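# Shelve the blue carton in the shelf row's gap

## Task

Take the blue carton off the desk and set it into the empty slot among the cartons on the wall shelf. It must stand upright, line up with its neighbours and face end-on the way they do, with either end toward the front. The brown cartons must stay where they were, neither moved nor rotated. The blue carton must not topple or finish leaning, or the task fails. It only counts if the carton stays put without the robot holding it.

## Robot and tools

ROBOT. A wheeled base with two drive wheels (no sideways motion) carries a lifting column with a tilting head and two six-joint arms, each ending in a two-finger gripper. Shoulder height S = 0.90 m + column_m. Folded, as at the start, the robot measures 0.73 m long, 0.62 m wide, S + 0.43 m tall, and its front is 0.40 m ahead of the column. Grip force here is reduced: each finger pad pushes about 13 to 25 N, so squeeze firmly and keep loads light and upright.

FRAMES. Base frame: origin on the floor under the column, between the drive wheels; x forward, y left, z up. left_hand and right_hand are reported in it: the point where the fingers meet (tips 8 mm further). The hand's z axis runs along the fingers, its y axis across the opening. Odometry frame = base frame at scene start; heading positive to the left, -3.142 to 3.142, and counted from wheel turns, so slip looks like travel.

execute_actions. Arguments: "actions" (a list holding one action, or empty to just read state and images) and "cameras" (list of cam_head_left, cam_head_right, cam_left_wrist, cam_right_wrist, nav_camera, or "all"; null/omitted = all, [] = none). One action may contain:
- "base": exactly one key. translate_m = a straight drive offset in metres, -3 to 3, forward positive. rotate_rad = an on-the-spot turn offset in radians, -3.2 to 3.2, counter-clockwise (left) positive. Both are relative to where the base last reported itself.
- "joints": one shared dictionary for both arms, column and head, keyed by joint name; each value is an absolute target. column_m 0 to 0.8 m; head_tilt_rad -0.61 to 1.308 (positive tilts down); left/right_joint1_rad -2.879 to 2.879; joint2 0 to 3.141; joint3 0 to 3.019; joint4 -1.692 to 1.57; joint5 -1.57 to 1.57 (positive swings the hand to the robot's right); joint6 -2.094 to 2.094 (positive rolls clockwise seen from behind); left/right_gripper_m 0 to 0.093 m fingertip gap. Done tolerances: column 0.005, head 0.03, joints 1-6 0.045/0.14/0.09/0.055/0.03/0.035, gripper 0.003.
- "speeds": lower top speeds for this action only: translate_m 0.05 to 0.8 m/s, rotate_rad 0.1 to 1 rad/s (defaults are the maxima). Arms ignore it. A base move needing over 8.667 s is refused; no action runs past 15 s.
Unknown keys or out-of-range values make the whole call rejected with no motion. Omitted joints may keep chasing older targets.

ARM GEOMETRY. With joint1 at -1.57 (left) or 1.57 (right) and joints 5, 6 at 0, each arm sits in a forward-facing vertical plane 0.23 m off centre. Let a = j2 - 0.35, b = 1.05 + j2 - j3, c = b - j4 (c = 1.57 means fingers straight down). Hand forward of column ≈ 0.12 + 0.39 sin a + 0.38 cos b + 0.25 cos c; height ≈ S + 0.39 cos a - 0.38 sin b - 0.25 sin c. E.g. j2, j3, j4 = 0.93, 0.78, 0.14 gives 0.60 m ahead, 0.25 m below S. Real hands sit up to ~5 cm lower and nearer (~12 cm under heavy load); trust the reported hand positions. Reach is about 1 m from the shoulder. Small changes (under ~0.03 rad, 0.08 for joints 2-3) may not move a joint at all; approach contacts in ~0.05 rad steps counted from your previous target. Light loads (≤0.3 kg) can be held from 0.14 m above S down to 0.7 m below, up to 0.6 m ahead; heavier ones need fingers pointing well down.

GRIPPER. Fingers are 7 cm long; their outside is 1 cm wider than the opening at the tips, 5 cm wider at the base. Hand body 10 x 7 cm; wrist camera sticks out 11 cm on one side. To grip, command an opening smaller than the object; off_target is then expected. An opening staying 0.002 m or more above target means something is held.

RESULTS. base_status and joint_status: done, off_target (stopped short, may still push), contact_stop (base stalled or column sensed a load change; drive 0.05 m back before turning again), time_out, not_followed (a safety check blocked arm targets, reported with "joint command not followed" and a cause; back each moved joint off 0.05 rad or more, or move the other arm away), limit_stop_at_motor_heat. on_its_own lists what the robot is doing uncommanded; "held at" is a held target. motor_effort covers only left_wheel and right_wheel (percent, peak in brackets, noisy). base_tilt in degrees, forward/right positive. If turned_by_wheels and turned_by_imu disagree by over ~4% and ≥0.05 rad, the base slipped or hit something. wheel_motors_off = 1 means wheels are cut. Motor temperatures are given per arm in joint order. The column stops on the way down when a hand or its load touches something and then refuses to go down until raised 0.2 m.

wait: "seconds" 0 to 10; returns state and images with nothing new commanded.
zoom_image: "camera" name and "region" [x0, y0, x1, y1] in pixels from the top-left, at most 504 x 504, on that camera's latest full image.
finished_scene: "scene" = number of the current scene; ends it irrevocably and reports success.

CAMERAS. Head cameras sit 0.91 to 1.03 m + column_m up, looking down by about head_tilt_rad. Wrist cameras sit 0.10 m behind the fingertips, look along the fingers tilted 0.62 rad toward the hand's +x; image right is the hand's -y. With fingers down and arm forward, they look down and back toward the robot, so things above image centre lie further out. nav_camera is at the base front, 0.23 m up, looking ahead.

AVOID. Letting the arms collide or press on each other. Pushing the base hard (~3 s stalls cut the wheels for 2 s). Keeping arms straining: send reported positions back as targets to relieve them. Overheating (warning at 85 °C, arm drops at 100 °C). Dropping or tipping the carton, bumping the brown cartons, or finishing while still gripping it.

Each tool is called as name(argument=value, ...), one argument or row to a line, values as JSON.

## Session

execute_actions(
  actions=[],
)

Scene clock: 0.00 s.
Motor temperatures (°C, as the motors report them): left_arm=[27 26 29 26 28 26] | right_arm=[29 28 27 26 26 28]
base_odometry: x=+0.000 y=+0.000 heading=+0.000 (m, m, rad; odometry frame)
turned_by_wheels: +0.000 (rad since the last result)
turned_by_imu: +0.000 (rad since the last result)
base_tilt: forward=+0.1 right=-0.4 (deg)
base_status: not commanded
joint_positions: column_m=+0.555 head_tilt_rad=+0.857 left_joint1_rad=-1.601 left_joint2_rad=+0.885 left_joint3_rad=+0.411 left_joint4_rad=-0.971 left_joint5_rad=+0.047 left_joint6_rad=+0.043 left_gripper_m=+0.095 right_joint1_rad=+1.569 right_joint2_rad=+0.896 right_joint3_rad=+0.417 right_joint4_rad=-1.002 right_joint5_rad=+0.054 right_joint6_rad=-0.084 right_gripper_m=+0.095
joint_status: not commanded
wheel_motors_off: 0
motor_effort: left_wheel=+5 right_wheel=+2 (%)
left_hand: x=+0.1443 y=+0.2103 z=+1.2584 quat_wxyz=(+0.444, -0.021, -0.895, +0.039) (m; base frame)
right_hand: x=+0.1414 y=-0.2350 z=+1.2628 quat_wxyz=(+0.461, +0.049, -0.886, +0.005) (m; base frame)
pictures: cam_head_left, cam_head_right, cam_left_wrist, cam_right_wrist, nav_camera
Images, in order (width x height): cam_head_left 504x504, cam_head_right 504x504, cam_left_wrist 504x504, cam_right_wrist 504x504, nav_camera 504x504.

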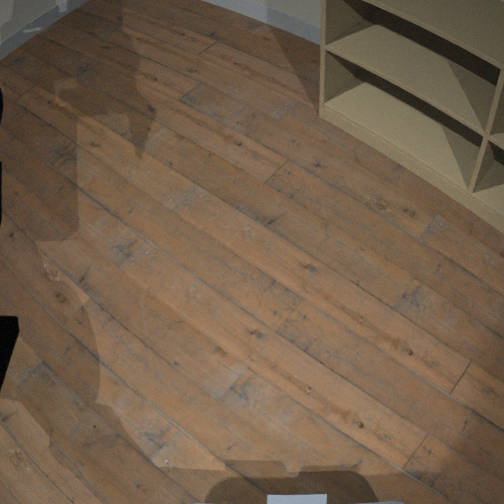

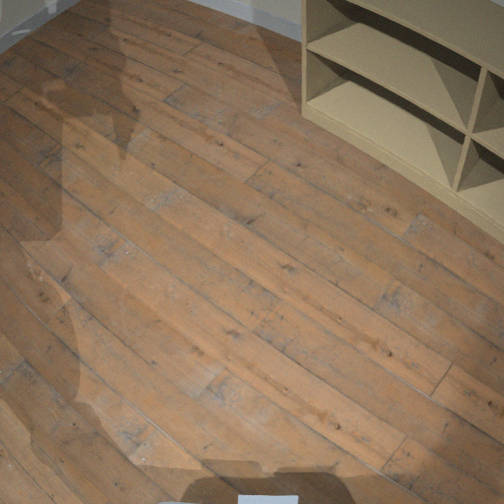

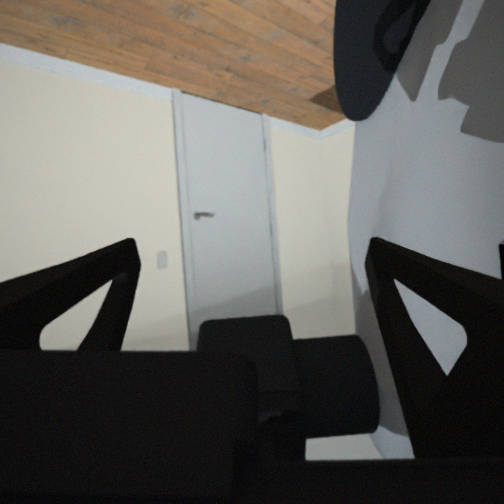

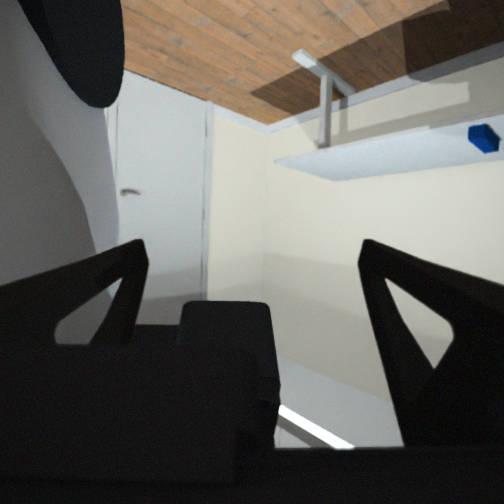

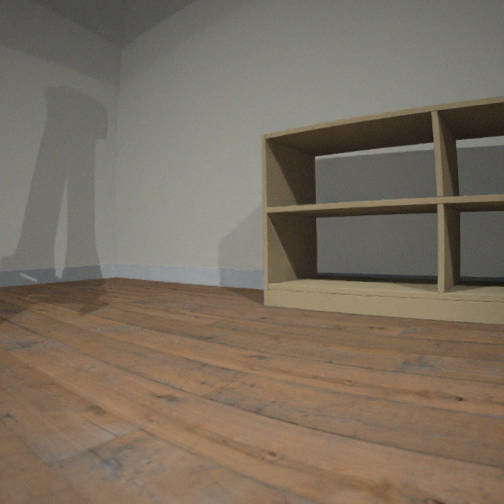

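execute_actions(
  actions=[
    {"base":{"rotate_rad":-1.6},"joints":{"head_tilt_rad":0.45}},
  ],
  cameras=["cam_head_left","nav_camera"],
)

execute_actions(
  actions=[
    {"base":{"rotate_rad":-1.5}},
  ],
  cameras=["cam_head_left","nav_camera"],
)

execute_actions(
  actions=[
    {"base":{"rotate_rad":-1.5}},
  ],
  cameras=["cam_head_left","nav_camera"],
)

Scene clock: 6.57 s.
Motor temperatures (°C, as the motors report them): left_arm=[27 26 29 26 28 26] | right_arm=[29 28 27 26 26 28]
base_odometry: x=+0.000 y=+0.000 heading=-1.599 (m, m, rad; odometry frame)
turned_by_wheels: -1.599 (rad since the last result)
turned_by_imu: -1.580 (rad since the last result)
base_tilt: forward=+0.1 right=-0.3 (deg)
base_status: done
joint_positions: column_m=+0.555 head_tilt_rad=+0.468 left_joint1_rad=-1.601 left_joint2_rad=+0.885 left_joint3_rad=+0.411 left_joint4_rad=-0.971 left_joint5_rad=+0.047 left_joint6_rad=+0.043 left_gripper_m=+0.095 right_joint1_rad=+1.569 right_joint2_rad=+0.896 right_joint3_rad=+0.417 right_joint4_rad=-1.002 right_joint5_rad=+0.054 right_joint6_rad=-0.084 right_gripper_m=+0.095
joint_status: all done
wheel_motors_off: 0
motor_effort: left_wheel=+1(46) right_wheel=+1(44) (%)
left_hand: x=+0.1443 y=+0.2103 z=+1.2584 quat_wxyz=(+0.444, -0.021, -0.895, +0.039) (m; base frame)
right_hand: x=+0.1414 y=-0.2350 z=+1.2628 quat_wxyz=(+0.461, +0.049, -0.886, +0.005) (m; base frame)
pictures: cam_head_left, nav_camera
Images, in order (width x height): cam_head_left 504x504, nav_camera 504x504.

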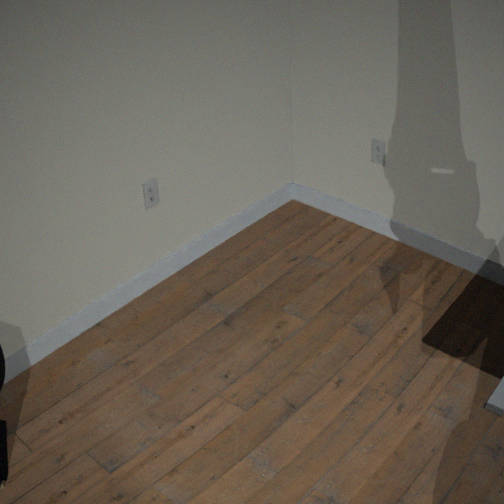

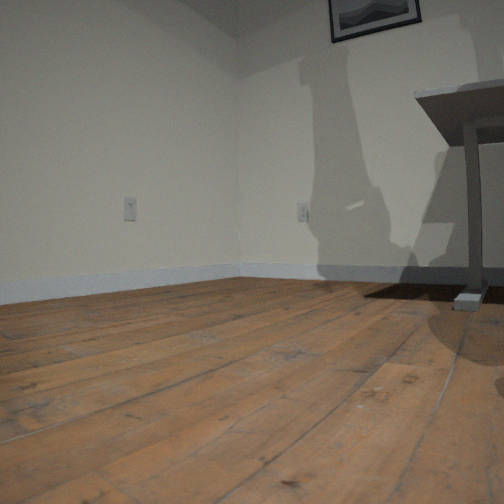

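Scene clock: 9.37 s.
Motor temperatures (°C, as the motors report them): left_arm=[27 26 29 26 28 26] | right_arm=[29 28 27 26 26 28]
base_odometry: x=+0.000 y=+0.000 heading=-3.099 (m, m, rad; odometry frame)
turned_by_wheels: -1.499 (rad since the last result)
turned_by_imu: -1.488 (rad since the last result)
base_tilt: forward=+0.2 right=-0.3 (deg)
base_status: done
joint_positions: column_m=+0.555 head_tilt_rad=+0.468 left_joint1_rad=-1.601 left_joint2_rad=+0.885 left_joint3_rad=+0.411 left_joint4_rad=-0.971 left_joint5_rad=+0.047 left_joint6_rad=+0.043 left_gripper_m=+0.095 right_joint1_rad=+1.569 right_joint2_rad=+0.896 right_joint3_rad=+0.417 right_joint4_rad=-1.002 right_joint5_rad=+0.054 right_joint6_rad=-0.084 right_gripper_m=+0.095
joint_status: not commanded
wheel_motors_off: 0
motor_effort: left_wheel=+1(27) right_wheel=-2(27) (%)
left_hand: x=+0.1443 y=+0.2103 z=+1.2584 quat_wxyz=(+0.444, -0.021, -0.895, +0.039) (m; base frame)
right_hand: x=+0.1414 y=-0.2350 z=+1.2628 quat_wxyz=(+0.461, +0.049, -0.886, +0.005) (m; base frame)
pictures: cam_head_left, nav_camera
Images, in order (width x height): cam_head_left 504x504, nav_camera 504x504.

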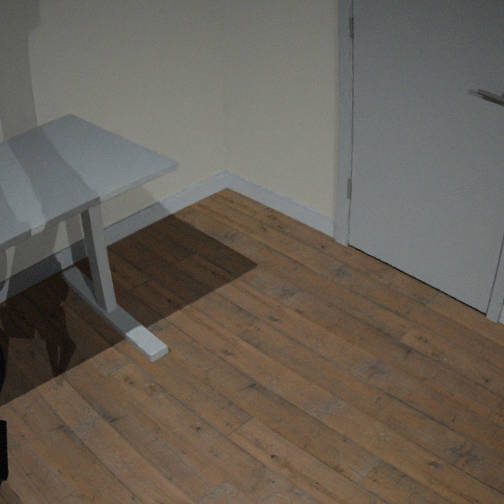

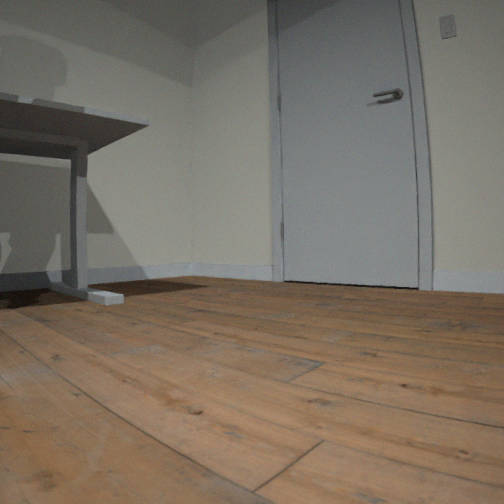

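Scene clock: 12.17 s.
Motor temperatures (°C, as the motors report them): left_arm=[27 26 29 26 28 26] | right_arm=[29 28 27 26 26 28]
base_odometry: x=+0.000 y=+0.000 heading=+1.685 (m, m, rad; odometry frame)
turned_by_wheels: -1.499 (rad since the last result)
turned_by_imu: -1.488 (rad since the last result)
base_tilt: forward=+0.2 right=-0.3 (deg)
base_status: done
joint_positions: column_m=+0.555 head_tilt_rad=+0.468 left_joint1_rad=-1.601 left_joint2_rad=+0.885 left_joint3_rad=+0.411 left_joint4_rad=-0.971 left_joint5_rad=+0.047 left_joint6_rad=+0.043 left_gripper_m=+0.095 right_joint1_rad=+1.569 right_joint2_rad=+0.896 right_joint3_rad=+0.417 right_joint4_rad=-1.002 right_joint5_rad=+0.054 right_joint6_rad=-0.084 right_gripper_m=+0.095
joint_status: not commanded
wheel_motors_off: 0
motor_effort: left_wheel=+1(28) right_wheel=+1(26) (%)
left_hand: x=+0.1443 y=+0.2103 z=+1.2584 quat_wxyz=(+0.444, -0.021, -0.895, +0.039) (m; base frame)
right_hand: x=+0.1414 y=-0.2350 z=+1.2628 quat_wxyz=(+0.461, +0.049, -0.886, +0.005) (m; base frame)
pictures: cam_head_left, nav_camera
Images, in order (width x height): cam_head_left 504x504, nav_camera 504x504.

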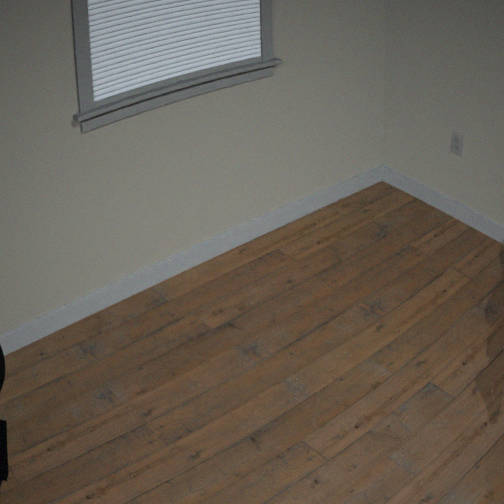

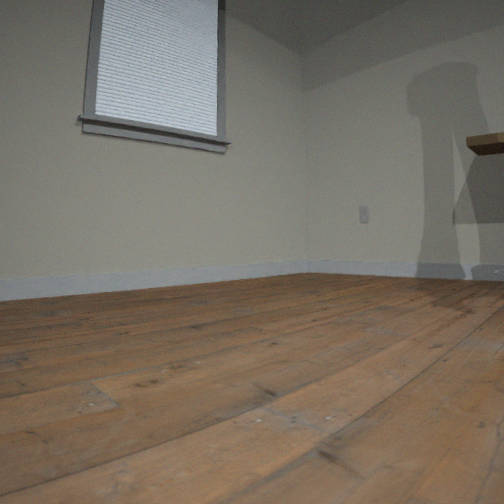

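execute_actions(
  actions=[
    {"base":{"rotate_rad":-0.8},"joints":{"head_tilt_rad":0.25}},
  ],
  cameras=["cam_head_left","nav_camera"],
)

execute_actions(
  actions=[
    {"base":{"rotate_rad":-3.0},"joints":{"head_tilt_rad":0.5}},
  ],
  cameras=["cam_head_left","nav_camera"],
)

Scene clock: 14.43 s.
Motor temperatures (°C, as the motors report them): left_arm=[27 26 29 26 28 26] | right_arm=[29 28 27 26 26 28]
base_odometry: x=+0.000 y=+0.000 heading=+0.886 (m, m, rad; odometry frame)
turned_by_wheels: -0.799 (rad since the last result)
turned_by_imu: -0.793 (rad since the last result)
base_tilt: forward=+0.2 right=-0.4 (deg)
base_status: done
joint_positions: column_m=+0.555 head_tilt_rad=+0.269 left_joint1_rad=-1.601 left_joint2_rad=+0.885 left_joint3_rad=+0.411 left_joint4_rad=-0.971 left_joint5_rad=+0.047 left_joint6_rad=+0.043 left_gripper_m=+0.095 right_joint1_rad=+1.569 right_joint2_rad=+0.896 right_joint3_rad=+0.417 right_joint4_rad=-1.002 right_joint5_rad=+0.054 right_joint6_rad=-0.084 right_gripper_m=+0.095
joint_status: all done
wheel_motors_off: 0
motor_effort: left_wheel=+1(27) right_wheel=-1(26) (%)
left_hand: x=+0.1443 y=+0.2103 z=+1.2584 quat_wxyz=(+0.444, -0.021, -0.895, +0.039) (m; base frame)
right_hand: x=+0.1414 y=-0.2350 z=+1.2628 quat_wxyz=(+0.461, +0.049, -0.886, +0.005) (m; base frame)
pictures: cam_head_left, nav_camera
Images, in order (width x height): cam_head_left 504x504, nav_camera 504x504.

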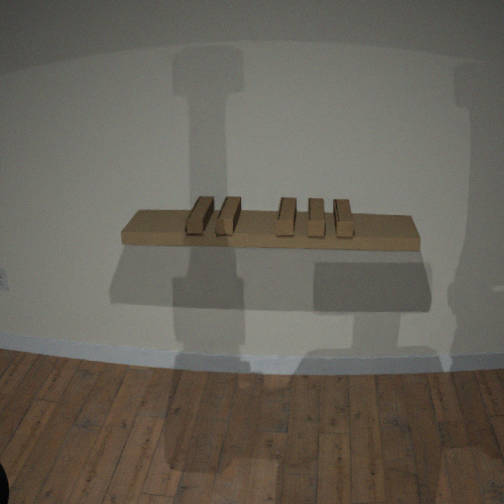

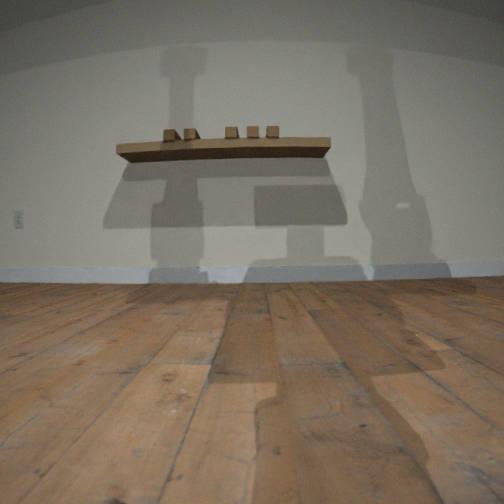

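Scene clock: 18.73 s.
Motor temperatures (°C, as the motors report them): left_arm=[27 26 29 26 28 26] | right_arm=[29 28 27 26 26 28]
base_odometry: x=+0.000 y=+0.000 heading=-2.114 (m, m, rad; odometry frame)
turned_by_wheels: -2.999 (rad since the last result)
turned_by_imu: -2.977 (rad since the last result)
base_tilt: forward=+0.2 right=-0.2 (deg)
base_status: done
joint_positions: column_m=+0.555 head_tilt_rad=+0.504 left_joint1_rad=-1.601 left_joint2_rad=+0.885 left_joint3_rad=+0.411 left_joint4_rad=-0.971 left_joint5_rad=+0.047 left_joint6_rad=+0.043 left_gripper_m=+0.095 right_joint1_rad=+1.569 right_joint2_rad=+0.896 right_joint3_rad=+0.417 right_joint4_rad=-1.002 right_joint5_rad=+0.054 right_joint6_rad=-0.084 right_gripper_m=+0.095
joint_status: all done
wheel_motors_off: 0
motor_effort: left_wheel=+1(28) right_wheel=-2(29) (%)
left_hand: x=+0.1443 y=+0.2103 z=+1.2584 quat_wxyz=(+0.444, -0.021, -0.895, +0.039) (m; base frame)
right_hand: x=+0.1414 y=-0.2350 z=+1.2628 quat_wxyz=(+0.461, +0.049, -0.886, +0.005) (m; base frame)
pictures: cam_head_left, nav_camera
Images, in order (width x height): cam_head_left 504x504, nav_camera 504x504.

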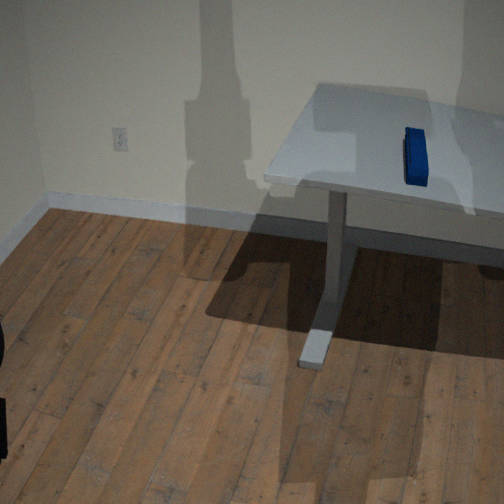

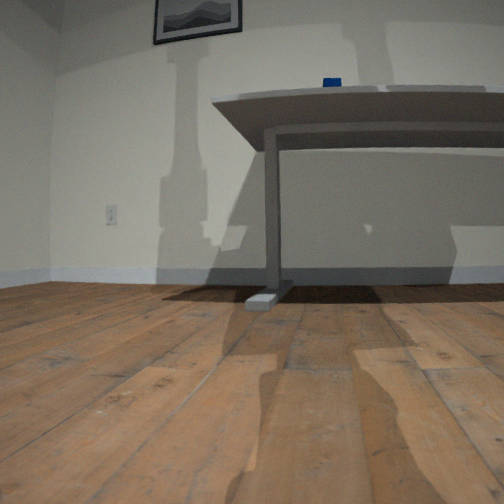

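execute_actions(
  actions=[
    {"base":{"rotate_rad":0.06},"joints":{"right_joint1_rad":1.57,"right_joint2_rad":0.93,"right_joint3_rad":0.78,"right_joint4_rad":-0.37,"right_joint5_rad":0,"right_joint6_rad":0,"head_tilt_rad":0.7}},
  ],
  cameras=[],
)

execute_actions(
  actions=[
    {"base":{"translate_m":1.0}},
  ],
  cameras=[],
)

execute_actions(
  actions=[
    {"base":{"rotate_rad":-0.23}},
  ],
  cameras=["cam_head_left","cam_head_right","nav_camera","cam_right_wrist"],
)

Scene clock: 20.67 s.
Motor temperatures (°C, as the motors report them): left_arm=[27 26 29 26 28 26] | right_arm=[29 28 27 26 26 28]
base_odometry: x=+0.000 y=+0.000 heading=-2.054 (m, m, rad; odometry frame)
turned_by_wheels: +0.059 (rad since the last result)
turned_by_imu: +0.061 (rad since the last result)
base_tilt: forward=+0.1 right=-0.4 (deg)
base_status: done
joint_positions: column_m=+0.555 head_tilt_rad=+0.702 left_joint1_rad=-1.601 left_joint2_rad=+0.885 left_joint3_rad=+0.411 left_joint4_rad=-0.971 left_joint5_rad=+0.047 left_joint6_rad=+0.043 left_gripper_m=+0.095 right_joint1_rad=+1.569 right_joint2_rad=+0.929 right_joint3_rad=+0.789 right_joint4_rad=-0.385 right_joint5_rad=+0.002 right_joint6_rad=-0.010 right_gripper_m=+0.095
joint_status: all done
wheel_motors_off: 0
motor_effort: left_wheel=-2(24) right_wheel=+1(21) (%)
left_hand: x=+0.1443 y=+0.2103 z=+1.2584 quat_wxyz=(+0.444, -0.021, -0.895, +0.039) (m; base frame)
right_hand: x=+0.4786 y=-0.2264 z=+1.1790 quat_wxyz=(+0.000, +0.005, -1.000, +0.001) (m; base frame)
pictures: none
No camera images: the call's "cameras" was empty. Leave "cameras" out to get every camera's image.

Scene clock: 24.10 s.
Motor temperatures (°C, as the motors report them): left_arm=[27 26 29 26 28 26] | right_arm=[29 29 27 26 26 28]
base_odometry: x=-0.465 y=-0.885 heading=-2.055 (m, m, rad; odometry frame)
turned_by_wheels: -0.001 (rad since the last result)
turned_by_imu: +0.002 (rad since the last result)
base_tilt: forward=+0.2 right=-0.3 (deg)
base_status: done
joint_positions: column_m=+0.555 head_tilt_rad=+0.703 left_joint1_rad=-1.601 left_joint2_rad=+0.885 left_joint3_rad=+0.412 left_joint4_rad=-0.971 left_joint5_rad=+0.047 left_joint6_rad=+0.043 left_gripper_m=+0.095 right_joint1_rad=+1.569 right_joint2_rad=+0.929 right_joint3_rad=+0.783 right_joint4_rad=-0.382 right_joint5_rad=+0.002 right_joint6_rad=-0.010 right_gripper_m=+0.095
joint_status: not commanded
wheel_motors_off: 0
motor_effort: left_wheel=-2(44) right_wheel=+5(63) (%)
left_hand: x=+0.1449 y=+0.2103 z=+1.2582 quat_wxyz=(+0.444, -0.022, -0.895, +0.039) (m; base frame)
right_hand: x=+0.4754 y=-0.2264 z=+1.1781 quat_wxyz=(+0.002, +0.005, -1.000, +0.001) (m; base frame)
pictures: none
No camera images: the call's "cameras" was empty. Leave "cameras" out to get every camera's image.

Scene clock: 25.47 s.
Motor temperatures (°C, as the motors report them): left_arm=[27 26 29 26 28 26] | right_arm=[29 29 27 26 26 28]
base_odometry: x=-0.466 y=-0.886 heading=-2.284 (m, m, rad; odometry frame)
turned_by_wheels: -0.229 (rad since the last result)
turned_by_imu: -0.222 (rad since the last result)
base_tilt: forward=+0.0 right=-0.4 (deg)
base_status: done
joint_positions: column_m=+0.555 head_tilt_rad=+0.703 left_joint1_rad=-1.601 left_joint2_rad=+0.885 left_joint3_rad=+0.412 left_joint4_rad=-0.971 left_joint5_rad=+0.047 left_joint6_rad=+0.043 left_gripper_m=+0.095 right_joint1_rad=+1.569 right_joint2_rad=+0.929 right_joint3_rad=+0.783 right_joint4_rad=-0.382 right_joint5_rad=+0.001 right_joint6_rad=-0.010 right_gripper_m=+0.095
joint_status: not commanded
wheel_motors_off: 0
motor_effort: left_wheel=-1(42) right_wheel=-1(49) (%)
left_hand: x=+0.1449 y=+0.2103 z=+1.2582 quat_wxyz=(+0.444, -0.022, -0.895, +0.039) (m; base frame)
right_hand: x=+0.4754 y=-0.2262 z=+1.1781 quat_wxyz=(+0.002, +0.005, -1.000, +0.001) (m; base frame)
pictures: cam_head_left, cam_head_right, cam_right_wrist, nav_camera
Images, in order (width x height): cam_head_left 504x504, cam_head_right 504x504, cam_right_wrist 504x504, nav_camera 504x504.

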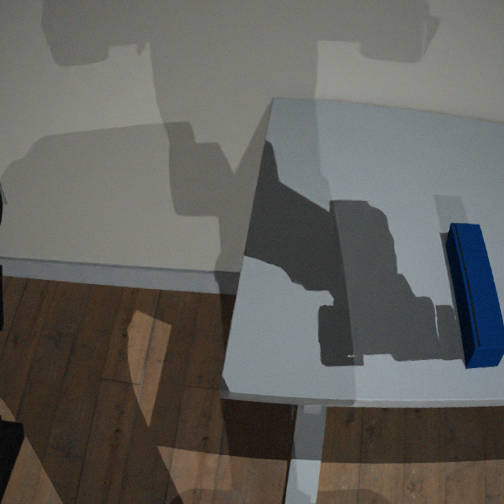

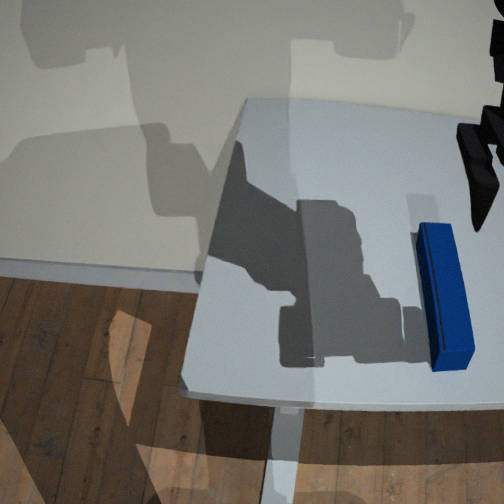

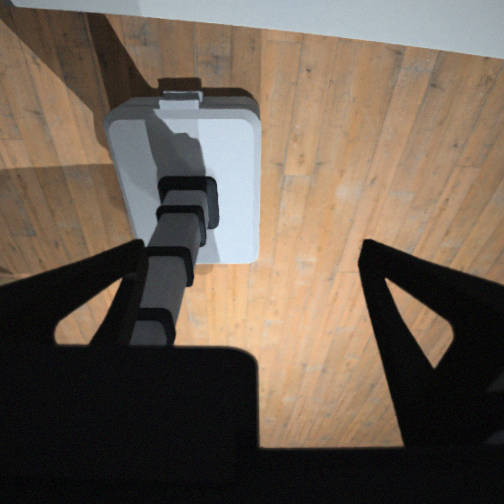

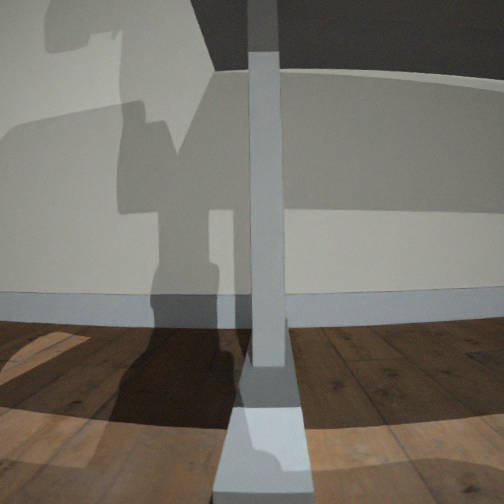

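execute_actions(
  actions=[
    {"joints":{"right_joint2_rad":1.12,"right_joint3_rad":1.29,"right_joint4_rad":-0.69,"column_m":0.4,"head_tilt_rad":0.8}},
  ],
  cameras=["cam_head_right","cam_right_wrist"],
)

Scene clock: 28.40 s.
Motor temperatures (°C, as the motors report them): left_arm=[27 26 29 26 28 26] | right_arm=[29 29 27 26 26 28]
base_odometry: x=-0.466 y=-0.886 heading=-2.284 (m, m, rad; odometry frame)
turned_by_wheels: +0.000 (rad since the last result)
turned_by_imu: +0.001 (rad since the last result)
base_tilt: forward=+0.0 right=-0.2 (deg)
base_status: not commanded
joint_positions: column_m=+0.400 head_tilt_rad=+0.802 left_joint1_rad=-1.601 left_joint2_rad=+0.885 left_joint3_rad=+0.412 left_joint4_rad=-0.971 left_joint5_rad=+0.047 left_joint6_rad=+0.043 left_gripper_m=+0.095 right_joint1_rad=+1.569 right_joint2_rad=+1.110 right_joint3_rad=+1.280 right_joint4_rad=-0.675 right_joint5_rad=+0.001 right_joint6_rad=-0.010 right_gripper_m=+0.095
joint_status: all done
wheel_motors_off: 0
motor_effort: left_wheel=+0(1) right_wheel=-2(1) (%)
left_hand: x=+0.1449 y=+0.2103 z=+1.1028 quat_wxyz=(+0.444, -0.022, -0.895, +0.039) (m; base frame)
right_hand: x=+0.6389 y=-0.2263 z=+1.0408 quat_wxyz=(-0.009, +0.005, -1.000, +0.001) (m; base frame)
pictures: cam_head_right, cam_right_wrist
Images, in order (width x height): cam_head_right 504x504, cam_right_wrist 504x504.

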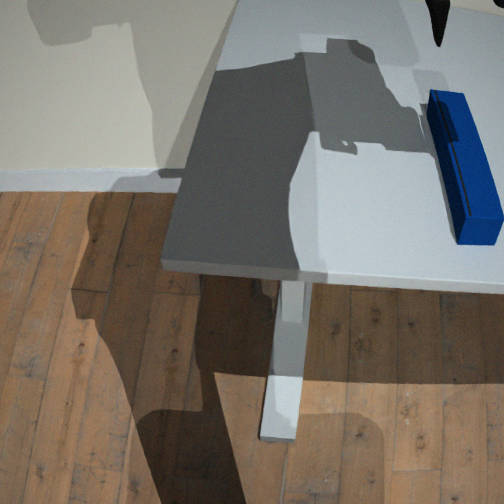

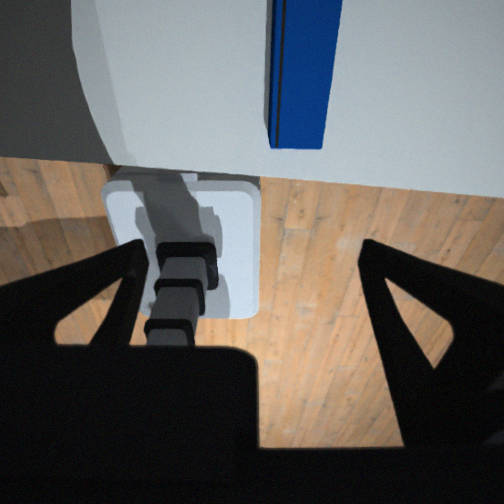

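execute_actions(
  actions=[
    {"base":{"rotate_rad":-0.068},"joints":{"right_joint2_rad":1.37,"right_joint3_rad":1.79,"right_joint4_rad":-0.94,"head_tilt_rad":0.6}},
  ],
  cameras=["cam_head_right","cam_right_wrist"],
)

Scene clock: 30.13 s.
Motor temperatures (°C, as the motors report them): left_arm=[27 26 29 26 28 26] | right_arm=[29 29 28 26 26 28]
base_odometry: x=-0.466 y=-0.886 heading=-2.351 (m, m, rad; odometry frame)
turned_by_wheels: -0.067 (rad since the last result)
turned_by_imu: -0.065 (rad since the last result)
base_tilt: forward=+0.2 right=-0.4 (deg)
base_status: done
joint_positions: column_m=+0.400 head_tilt_rad=+0.617 left_joint1_rad=-1.601 left_joint2_rad=+0.885 left_joint3_rad=+0.412 left_joint4_rad=-0.971 left_joint5_rad=+0.047 left_joint6_rad=+0.043 left_gripper_m=+0.095 right_joint1_rad=+1.569 right_joint2_rad=+1.359 right_joint3_rad=+1.759 right_joint4_rad=-0.927 right_joint5_rad=+0.001 right_joint6_rad=-0.010 right_gripper_m=+0.095
joint_status: all done
wheel_motors_off: 0
motor_effort: left_wheel=+0(22) right_wheel=-2(42) (%)
left_hand: x=+0.1449 y=+0.2103 z=+1.1028 quat_wxyz=(+0.444, -0.022, -0.895, +0.039) (m; base frame)
right_hand: x=+0.7541 y=-0.2268 z=+1.0300 quat_wxyz=(+0.002, +0.005, -1.000, +0.001) (m; base frame)
pictures: cam_head_right, cam_right_wrist
Images, in order (width x height): cam_head_right 504x504, cam_right_wrist 504x504.

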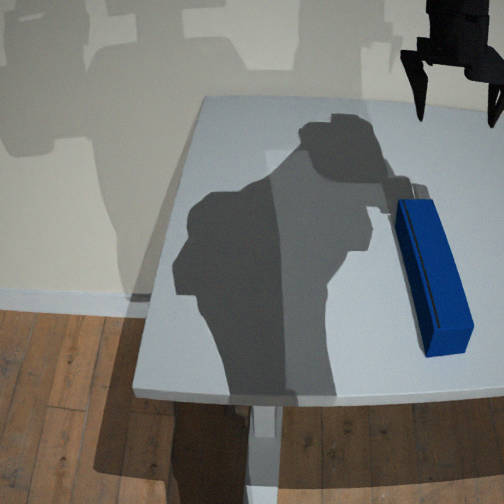

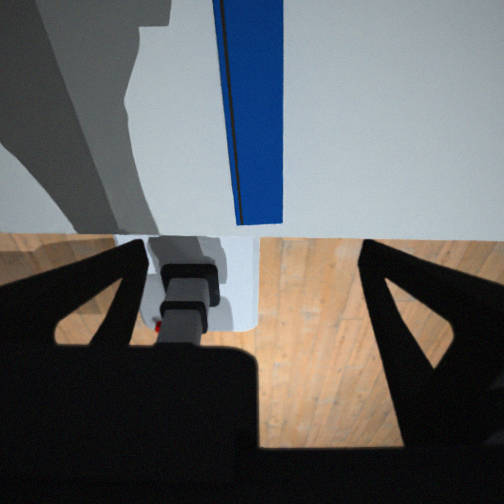

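execute_actions(
  actions=[
    {"joints":{"right_joint6_rad":-0.085,"column_m":0.25}},
  ],
  cameras=["cam_head_right","cam_right_wrist"],
)

Scene clock: 32.90 s.
Motor temperatures (°C, as the motors report them): left_arm=[27 26 29 26 28 26] | right_arm=[29 29 28 26 26 28]
base_odometry: x=-0.466 y=-0.886 heading=-2.351 (m, m, rad; odometry frame)
turned_by_wheels: +0.000 (rad since the last result)
turned_by_imu: +0.001 (rad since the last result)
base_tilt: forward=+0.2 right=-0.4 (deg)
base_status: not commanded
joint_positions: column_m=+0.250 head_tilt_rad=+0.617 left_joint1_rad=-1.601 left_joint2_rad=+0.885 left_joint3_rad=+0.412 left_joint4_rad=-0.971 left_joint5_rad=+0.047 left_joint6_rad=+0.043 left_gripper_m=+0.095 right_joint1_rad=+1.569 right_joint2_rad=+1.359 right_joint3_rad=+1.759 right_joint4_rad=-0.927 right_joint5_rad=+0.001 right_joint6_rad=-0.076 right_gripper_m=+0.095
joint_status: all done
wheel_motors_off: 0
motor_effort: left_wheel=+1(1) right_wheel=-4(3) (%)
left_hand: x=+0.1449 y=+0.2103 z=+0.9528 quat_wxyz=(+0.444, -0.022, -0.895, +0.039) (m; base frame)
right_hand: x=+0.7540 y=-0.2268 z=+0.8797 quat_wxyz=(+0.002, +0.038, -0.999, +0.001) (m; base frame)
pictures: cam_head_right, cam_right_wrist
Images, in order (width x height): cam_head_right 504x504, cam_right_wrist 504x504.

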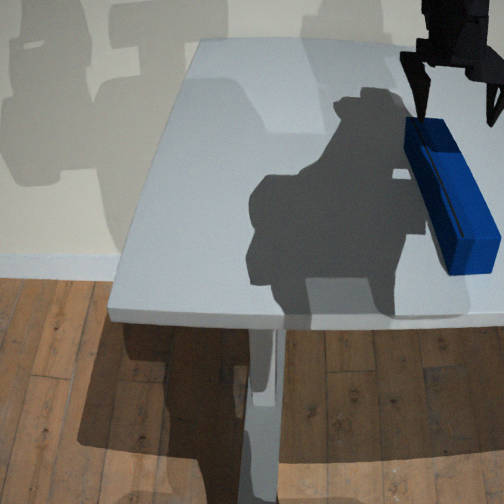

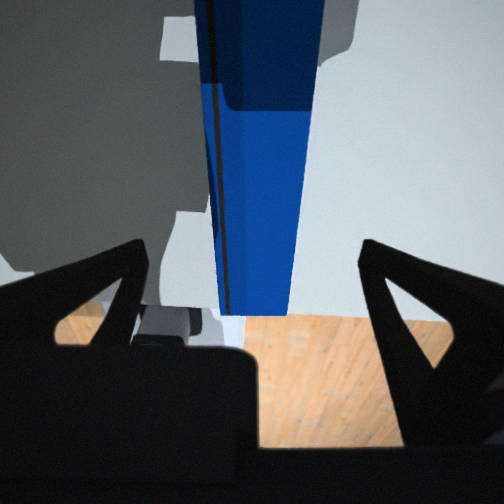

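execute_actions(
  actions=[
    {"base":{"translate_m":0.065},"speeds":{"translate_m":0.1}},
  ],
  cameras=["nav_camera"],
)

execute_actions(
  actions=[
    {"joints":{"column_m":0.15}},
  ],
  cameras=["cam_head_right","cam_right_wrist"],
)

Scene clock: 34.77 s.
Motor temperatures (°C, as the motors report them): left_arm=[27 26 29 26 28 26] | right_arm=[29 30 29 26 26 28]
base_odometry: x=-0.512 y=-0.932 heading=-2.352 (m, m, rad; odometry frame)
turned_by_wheels: -0.002 (rad since the last result)
turned_by_imu: -0.001 (rad since the last result)
base_tilt: forward=+0.1 right=-0.3 (deg)
base_status: done
joint_positions: column_m=+0.250 head_tilt_rad=+0.617 left_joint1_rad=-1.601 left_joint2_rad=+0.885 left_joint3_rad=+0.410 left_joint4_rad=-0.971 left_joint5_rad=+0.047 left_joint6_rad=+0.043 left_gripper_m=+0.095 right_joint1_rad=+1.569 right_joint2_rad=+1.359 right_joint3_rad=+1.759 right_joint4_rad=-0.928 right_joint5_rad=+0.001 right_joint6_rad=-0.076 right_gripper_m=+0.095
joint_status: not commanded
wheel_motors_off: 0
motor_effort: left_wheel=-1(45) right_wheel=+2(51) (%)
left_hand: x=+0.1437 y=+0.2103 z=+0.9532 quat_wxyz=(+0.445, -0.021, -0.895, +0.039) (m; base frame)
right_hand: x=+0.7539 y=-0.2268 z=+0.8797 quat_wxyz=(+0.002, +0.038, -0.999, +0.001) (m; base frame)
pictures: nav_camera
Images, in order (width x height): nav_camera 504x504.

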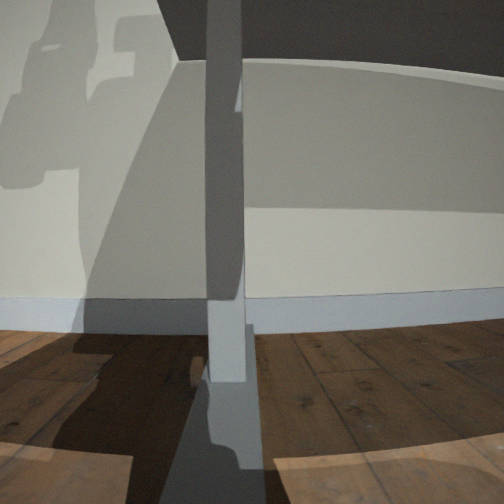

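Scene clock: 36.63 s.
Motor temperatures (°C, as the motors report them): left_arm=[27 26 29 26 28 26] | right_arm=[29 30 29 26 26 28]
base_odometry: x=-0.512 y=-0.932 heading=-2.352 (m, m, rad; odometry frame)
turned_by_wheels: +0.000 (rad since the last result)
turned_by_imu: +0.001 (rad since the last result)
base_tilt: forward=+0.1 right=-0.2 (deg)
base_status: not commanded
joint_positions: column_m=+0.150 head_tilt_rad=+0.617 left_joint1_rad=-1.601 left_joint2_rad=+0.885 left_joint3_rad=+0.410 left_joint4_rad=-0.971 left_joint5_rad=+0.047 left_joint6_rad=+0.043 left_gripper_m=+0.095 right_joint1_rad=+1.569 right_joint2_rad=+1.359 right_joint3_rad=+1.759 right_joint4_rad=-0.928 right_joint5_rad=+0.001 right_joint6_rad=-0.076 right_gripper_m=+0.095
joint_status: all done
wheel_motors_off: 0
motor_effort: left_wheel=+0(0) right_wheel=+3(1) (%)
left_hand: x=+0.1437 y=+0.2103 z=+0.8532 quat_wxyz=(+0.445, -0.021, -0.895, +0.039) (m; base frame)
right_hand: x=+0.7538 y=-0.2268 z=+0.7795 quat_wxyz=(+0.002, +0.038, -0.999, +0.001) (m; base frame)
pictures: cam_head_right, cam_right_wrist
Images, in order (width x height): cam_head_right 504x504, cam_right_wrist 504x504.

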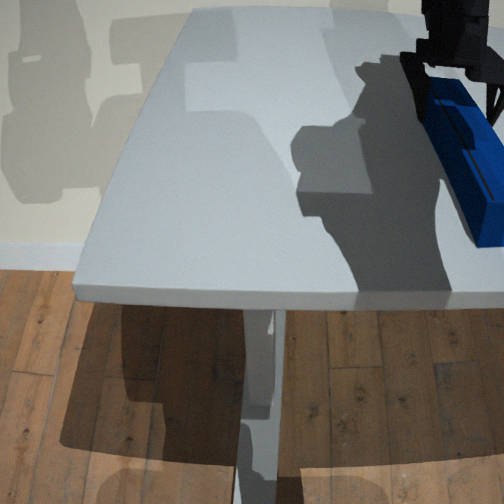

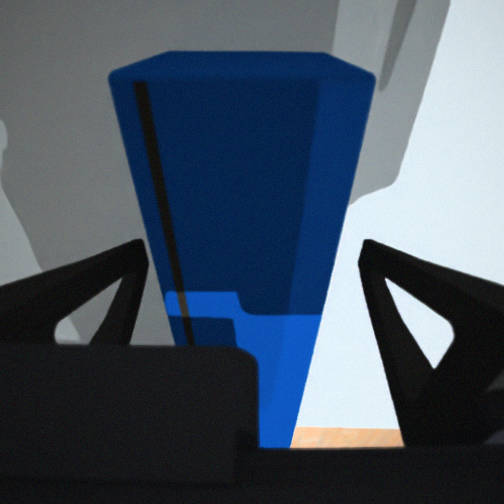

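execute_actions(
  actions=[
    {"base":{"translate_m":-0.05},"speeds":{"translate_m":0.1}},
  ],
  cameras=[],
)

execute_actions(
  actions=[
    {"joints":{"column_m":0.13}},
  ],
  cameras=["cam_head_right","cam_right_wrist"],
)

execute_actions(
  actions=[
    {"joints":{"right_gripper_m":0.03}},
  ],
  cameras=["cam_head_right","cam_right_wrist"],
)

Scene clock: 38.23 s.
Motor temperatures (°C, as the motors report them): left_arm=[27 26 29 26 28 26] | right_arm=[29 30 29 26 26 28]
base_odometry: x=-0.477 y=-0.897 heading=-2.351 (m, m, rad; odometry frame)
turned_by_wheels: +0.001 (rad since the last result)
turned_by_imu: +0.002 (rad since the last result)
base_tilt: forward=+0.1 right=-0.4 (deg)
base_status: done
joint_positions: column_m=+0.150 head_tilt_rad=+0.617 left_joint1_rad=-1.601 left_joint2_rad=+0.885 left_joint3_rad=+0.409 left_joint4_rad=-0.971 left_joint5_rad=+0.047 left_joint6_rad=+0.043 left_gripper_m=+0.095 right_joint1_rad=+1.569 right_joint2_rad=+1.359 right_joint3_rad=+1.759 right_joint4_rad=-0.928 right_joint5_rad=+0.001 right_joint6_rad=-0.076 right_gripper_m=+0.095
joint_status: not commanded
wheel_motors_off: 0
motor_effort: left_wheel=+0(27) right_wheel=-3(59) (%)
left_hand: x=+0.1434 y=+0.2103 z=+0.8534 quat_wxyz=(+0.445, -0.021, -0.894, +0.039) (m; base frame)
right_hand: x=+0.7537 y=-0.2268 z=+0.7795 quat_wxyz=(+0.003, +0.038, -0.999, +0.001) (m; base frame)
pictures: none
No camera images: the call's "cameras" was empty. Leave "cameras" out to get every camera's image.

Scene clock: 39.10 s.
Motor temperatures (°C, as the motors report them): left_arm=[27 26 29 26 28 26] | right_arm=[29 30 29 26 26 28]
base_odometry: x=-0.477 y=-0.897 heading=-2.351 (m, m, rad; odometry frame)
turned_by_wheels: +0.000 (rad since the last result)
turned_by_imu: +0.000 (rad since the last result)
base_tilt: forward=+0.2 right=-0.3 (deg)
base_status: not commanded
joint_positions: column_m=+0.130 head_tilt_rad=+0.617 left_joint1_rad=-1.601 left_joint2_rad=+0.885 left_joint3_rad=+0.409 left_joint4_rad=-0.971 left_joint5_rad=+0.047 left_joint6_rad=+0.043 left_gripper_m=+0.095 right_joint1_rad=+1.569 right_joint2_rad=+1.361 right_joint3_rad=+1.759 right_joint4_rad=-0.928 right_joint5_rad=+0.001 right_joint6_rad=-0.076 right_gripper_m=+0.095
joint_status: all done
wheel_motors_off: 0
motor_effort: left_wheel=+1(1) right_wheel=-2(2) (%)
left_hand: x=+0.1434 y=+0.2103 z=+0.8333 quat_wxyz=(+0.445, -0.021, -0.894, +0.039) (m; base frame)
right_hand: x=+0.7532 y=-0.2268 z=+0.7585 quat_wxyz=(+0.003, +0.038, -0.999, +0.001) (m; base frame)
pictures: cam_head_right, cam_right_wrist
Images, in order (width x height): cam_head_right 504x504, cam_right_wrist 504x504.

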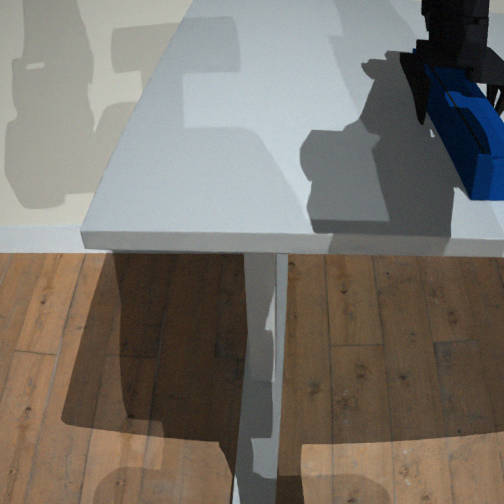

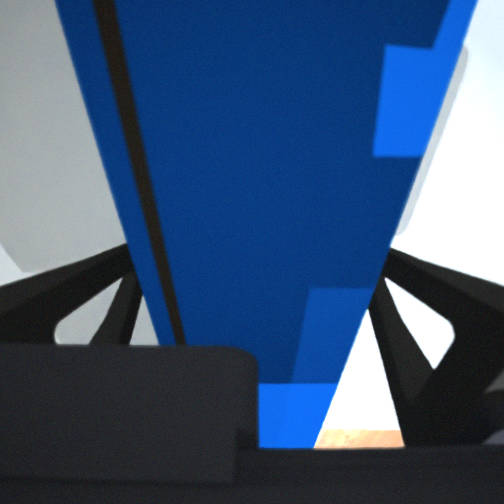

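Scene clock: 39.73 s.
Motor temperatures (°C, as the motors report them): left_arm=[27 26 29 26 28 26] | right_arm=[29 30 29 26 26 28]
base_odometry: x=-0.477 y=-0.897 heading=-2.351 (m, m, rad; odometry frame)
turned_by_wheels: +0.000 (rad since the last result)
turned_by_imu: +0.000 (rad since the last result)
base_tilt: forward=+0.3 right=-0.3 (deg)
base_status: not commanded
joint_positions: column_m=+0.130 head_tilt_rad=+0.617 left_joint1_rad=-1.601 left_joint2_rad=+0.885 left_joint3_rad=+0.409 left_joint4_rad=-0.971 left_joint5_rad=+0.047 left_joint6_rad=+0.043 left_gripper_m=+0.095 right_joint1_rad=+1.569 right_joint2_rad=+1.361 right_joint3_rad=+1.759 right_joint4_rad=-0.928 right_joint5_rad=+0.001 right_joint6_rad=-0.076 right_gripper_m=+0.060
joint_status: right_gripper_m off_target (ended at +0.060, target +0.030)
wheel_motors_off: 0
motor_effort: left_wheel=+0(0) right_wheel=-1(1) (%)
left_hand: x=+0.1434 y=+0.2103 z=+0.8333 quat_wxyz=(+0.445, -0.021, -0.894, +0.039) (m; base frame)
right_hand: x=+0.7532 y=-0.2268 z=+0.7585 quat_wxyz=(+0.003, +0.038, -0.999, +0.001) (m; base frame)
pictures: cam_head_right, cam_right_wrist
Images, in order (width x height): cam_head_right 504x504, cam_right_wrist 504x504.

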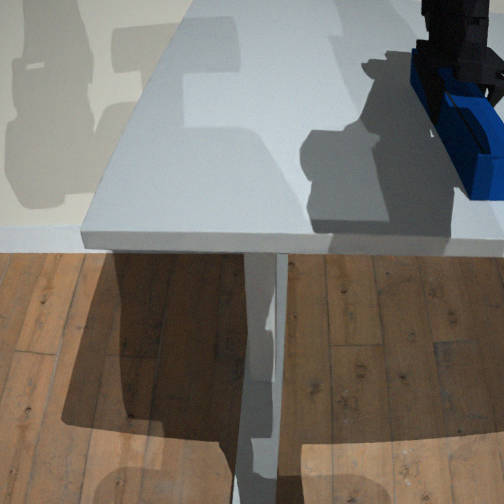

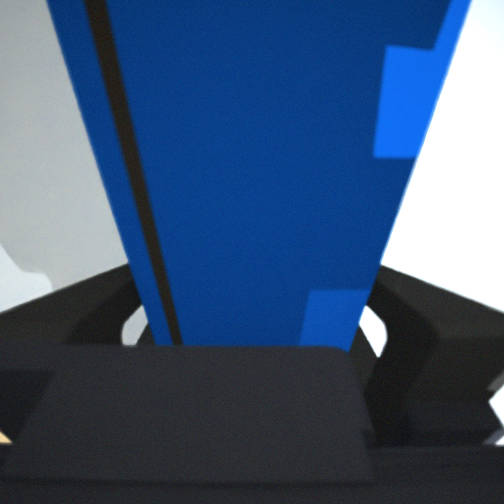

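execute_actions(
  actions=[
    {"joints":{"column_m":0.2}},
  ],
  cameras=["cam_head_right","cam_right_wrist"],
)

Scene clock: 41.33 s.
Motor temperatures (°C, as the motors report them): left_arm=[27 26 29 26 28 26] | right_arm=[29 30 29 26 26 28]
base_odometry: x=-0.477 y=-0.897 heading=-2.351 (m, m, rad; odometry frame)
turned_by_wheels: +0.000 (rad since the last result)
turned_by_imu: +0.001 (rad since the last result)
base_tilt: forward=+0.1 right=-0.3 (deg)
base_status: not commanded
joint_positions: column_m=+0.200 head_tilt_rad=+0.617 left_joint1_rad=-1.601 left_joint2_rad=+0.885 left_joint3_rad=+0.409 left_joint4_rad=-0.971 left_joint5_rad=+0.047 left_joint6_rad=+0.043 left_gripper_m=+0.095 right_joint1_rad=+1.569 right_joint2_rad=+1.362 right_joint3_rad=+1.759 right_joint4_rad=-0.928 right_joint5_rad=+0.001 right_joint6_rad=-0.076 right_gripper_m=+0.060
joint_status: all done
wheel_motors_off: 0
motor_effort: left_wheel=+1(1) right_wheel=+0(3) (%)
left_hand: x=+0.1434 y=+0.2103 z=+0.9032 quat_wxyz=(+0.445, -0.021, -0.894, +0.039) (m; base frame)
right_hand: x=+0.7528 y=-0.2268 z=+0.8274 quat_wxyz=(+0.004, +0.038, -0.999, +0.001) (m; base frame)
pictures: cam_head_right, cam_right_wrist
Images, in order (width x height): cam_head_right 504x504, cam_right_wrist 504x504.

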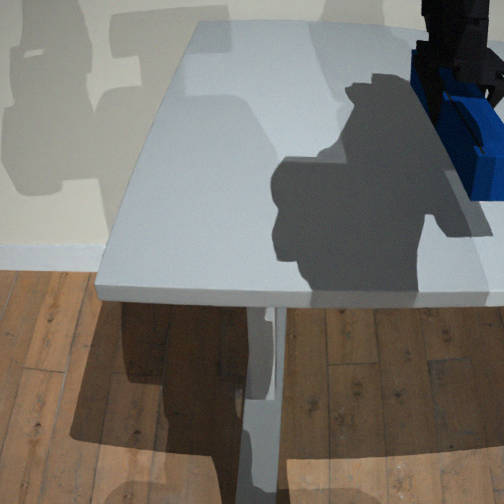

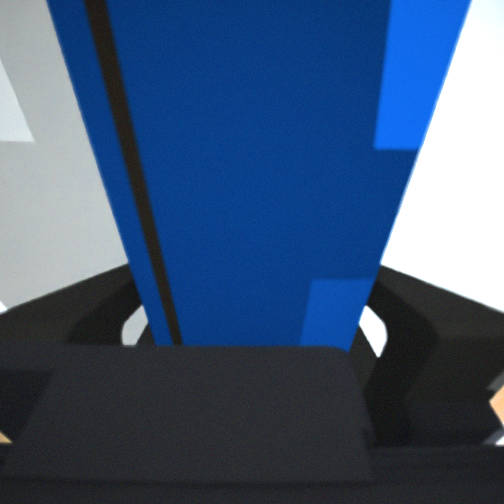

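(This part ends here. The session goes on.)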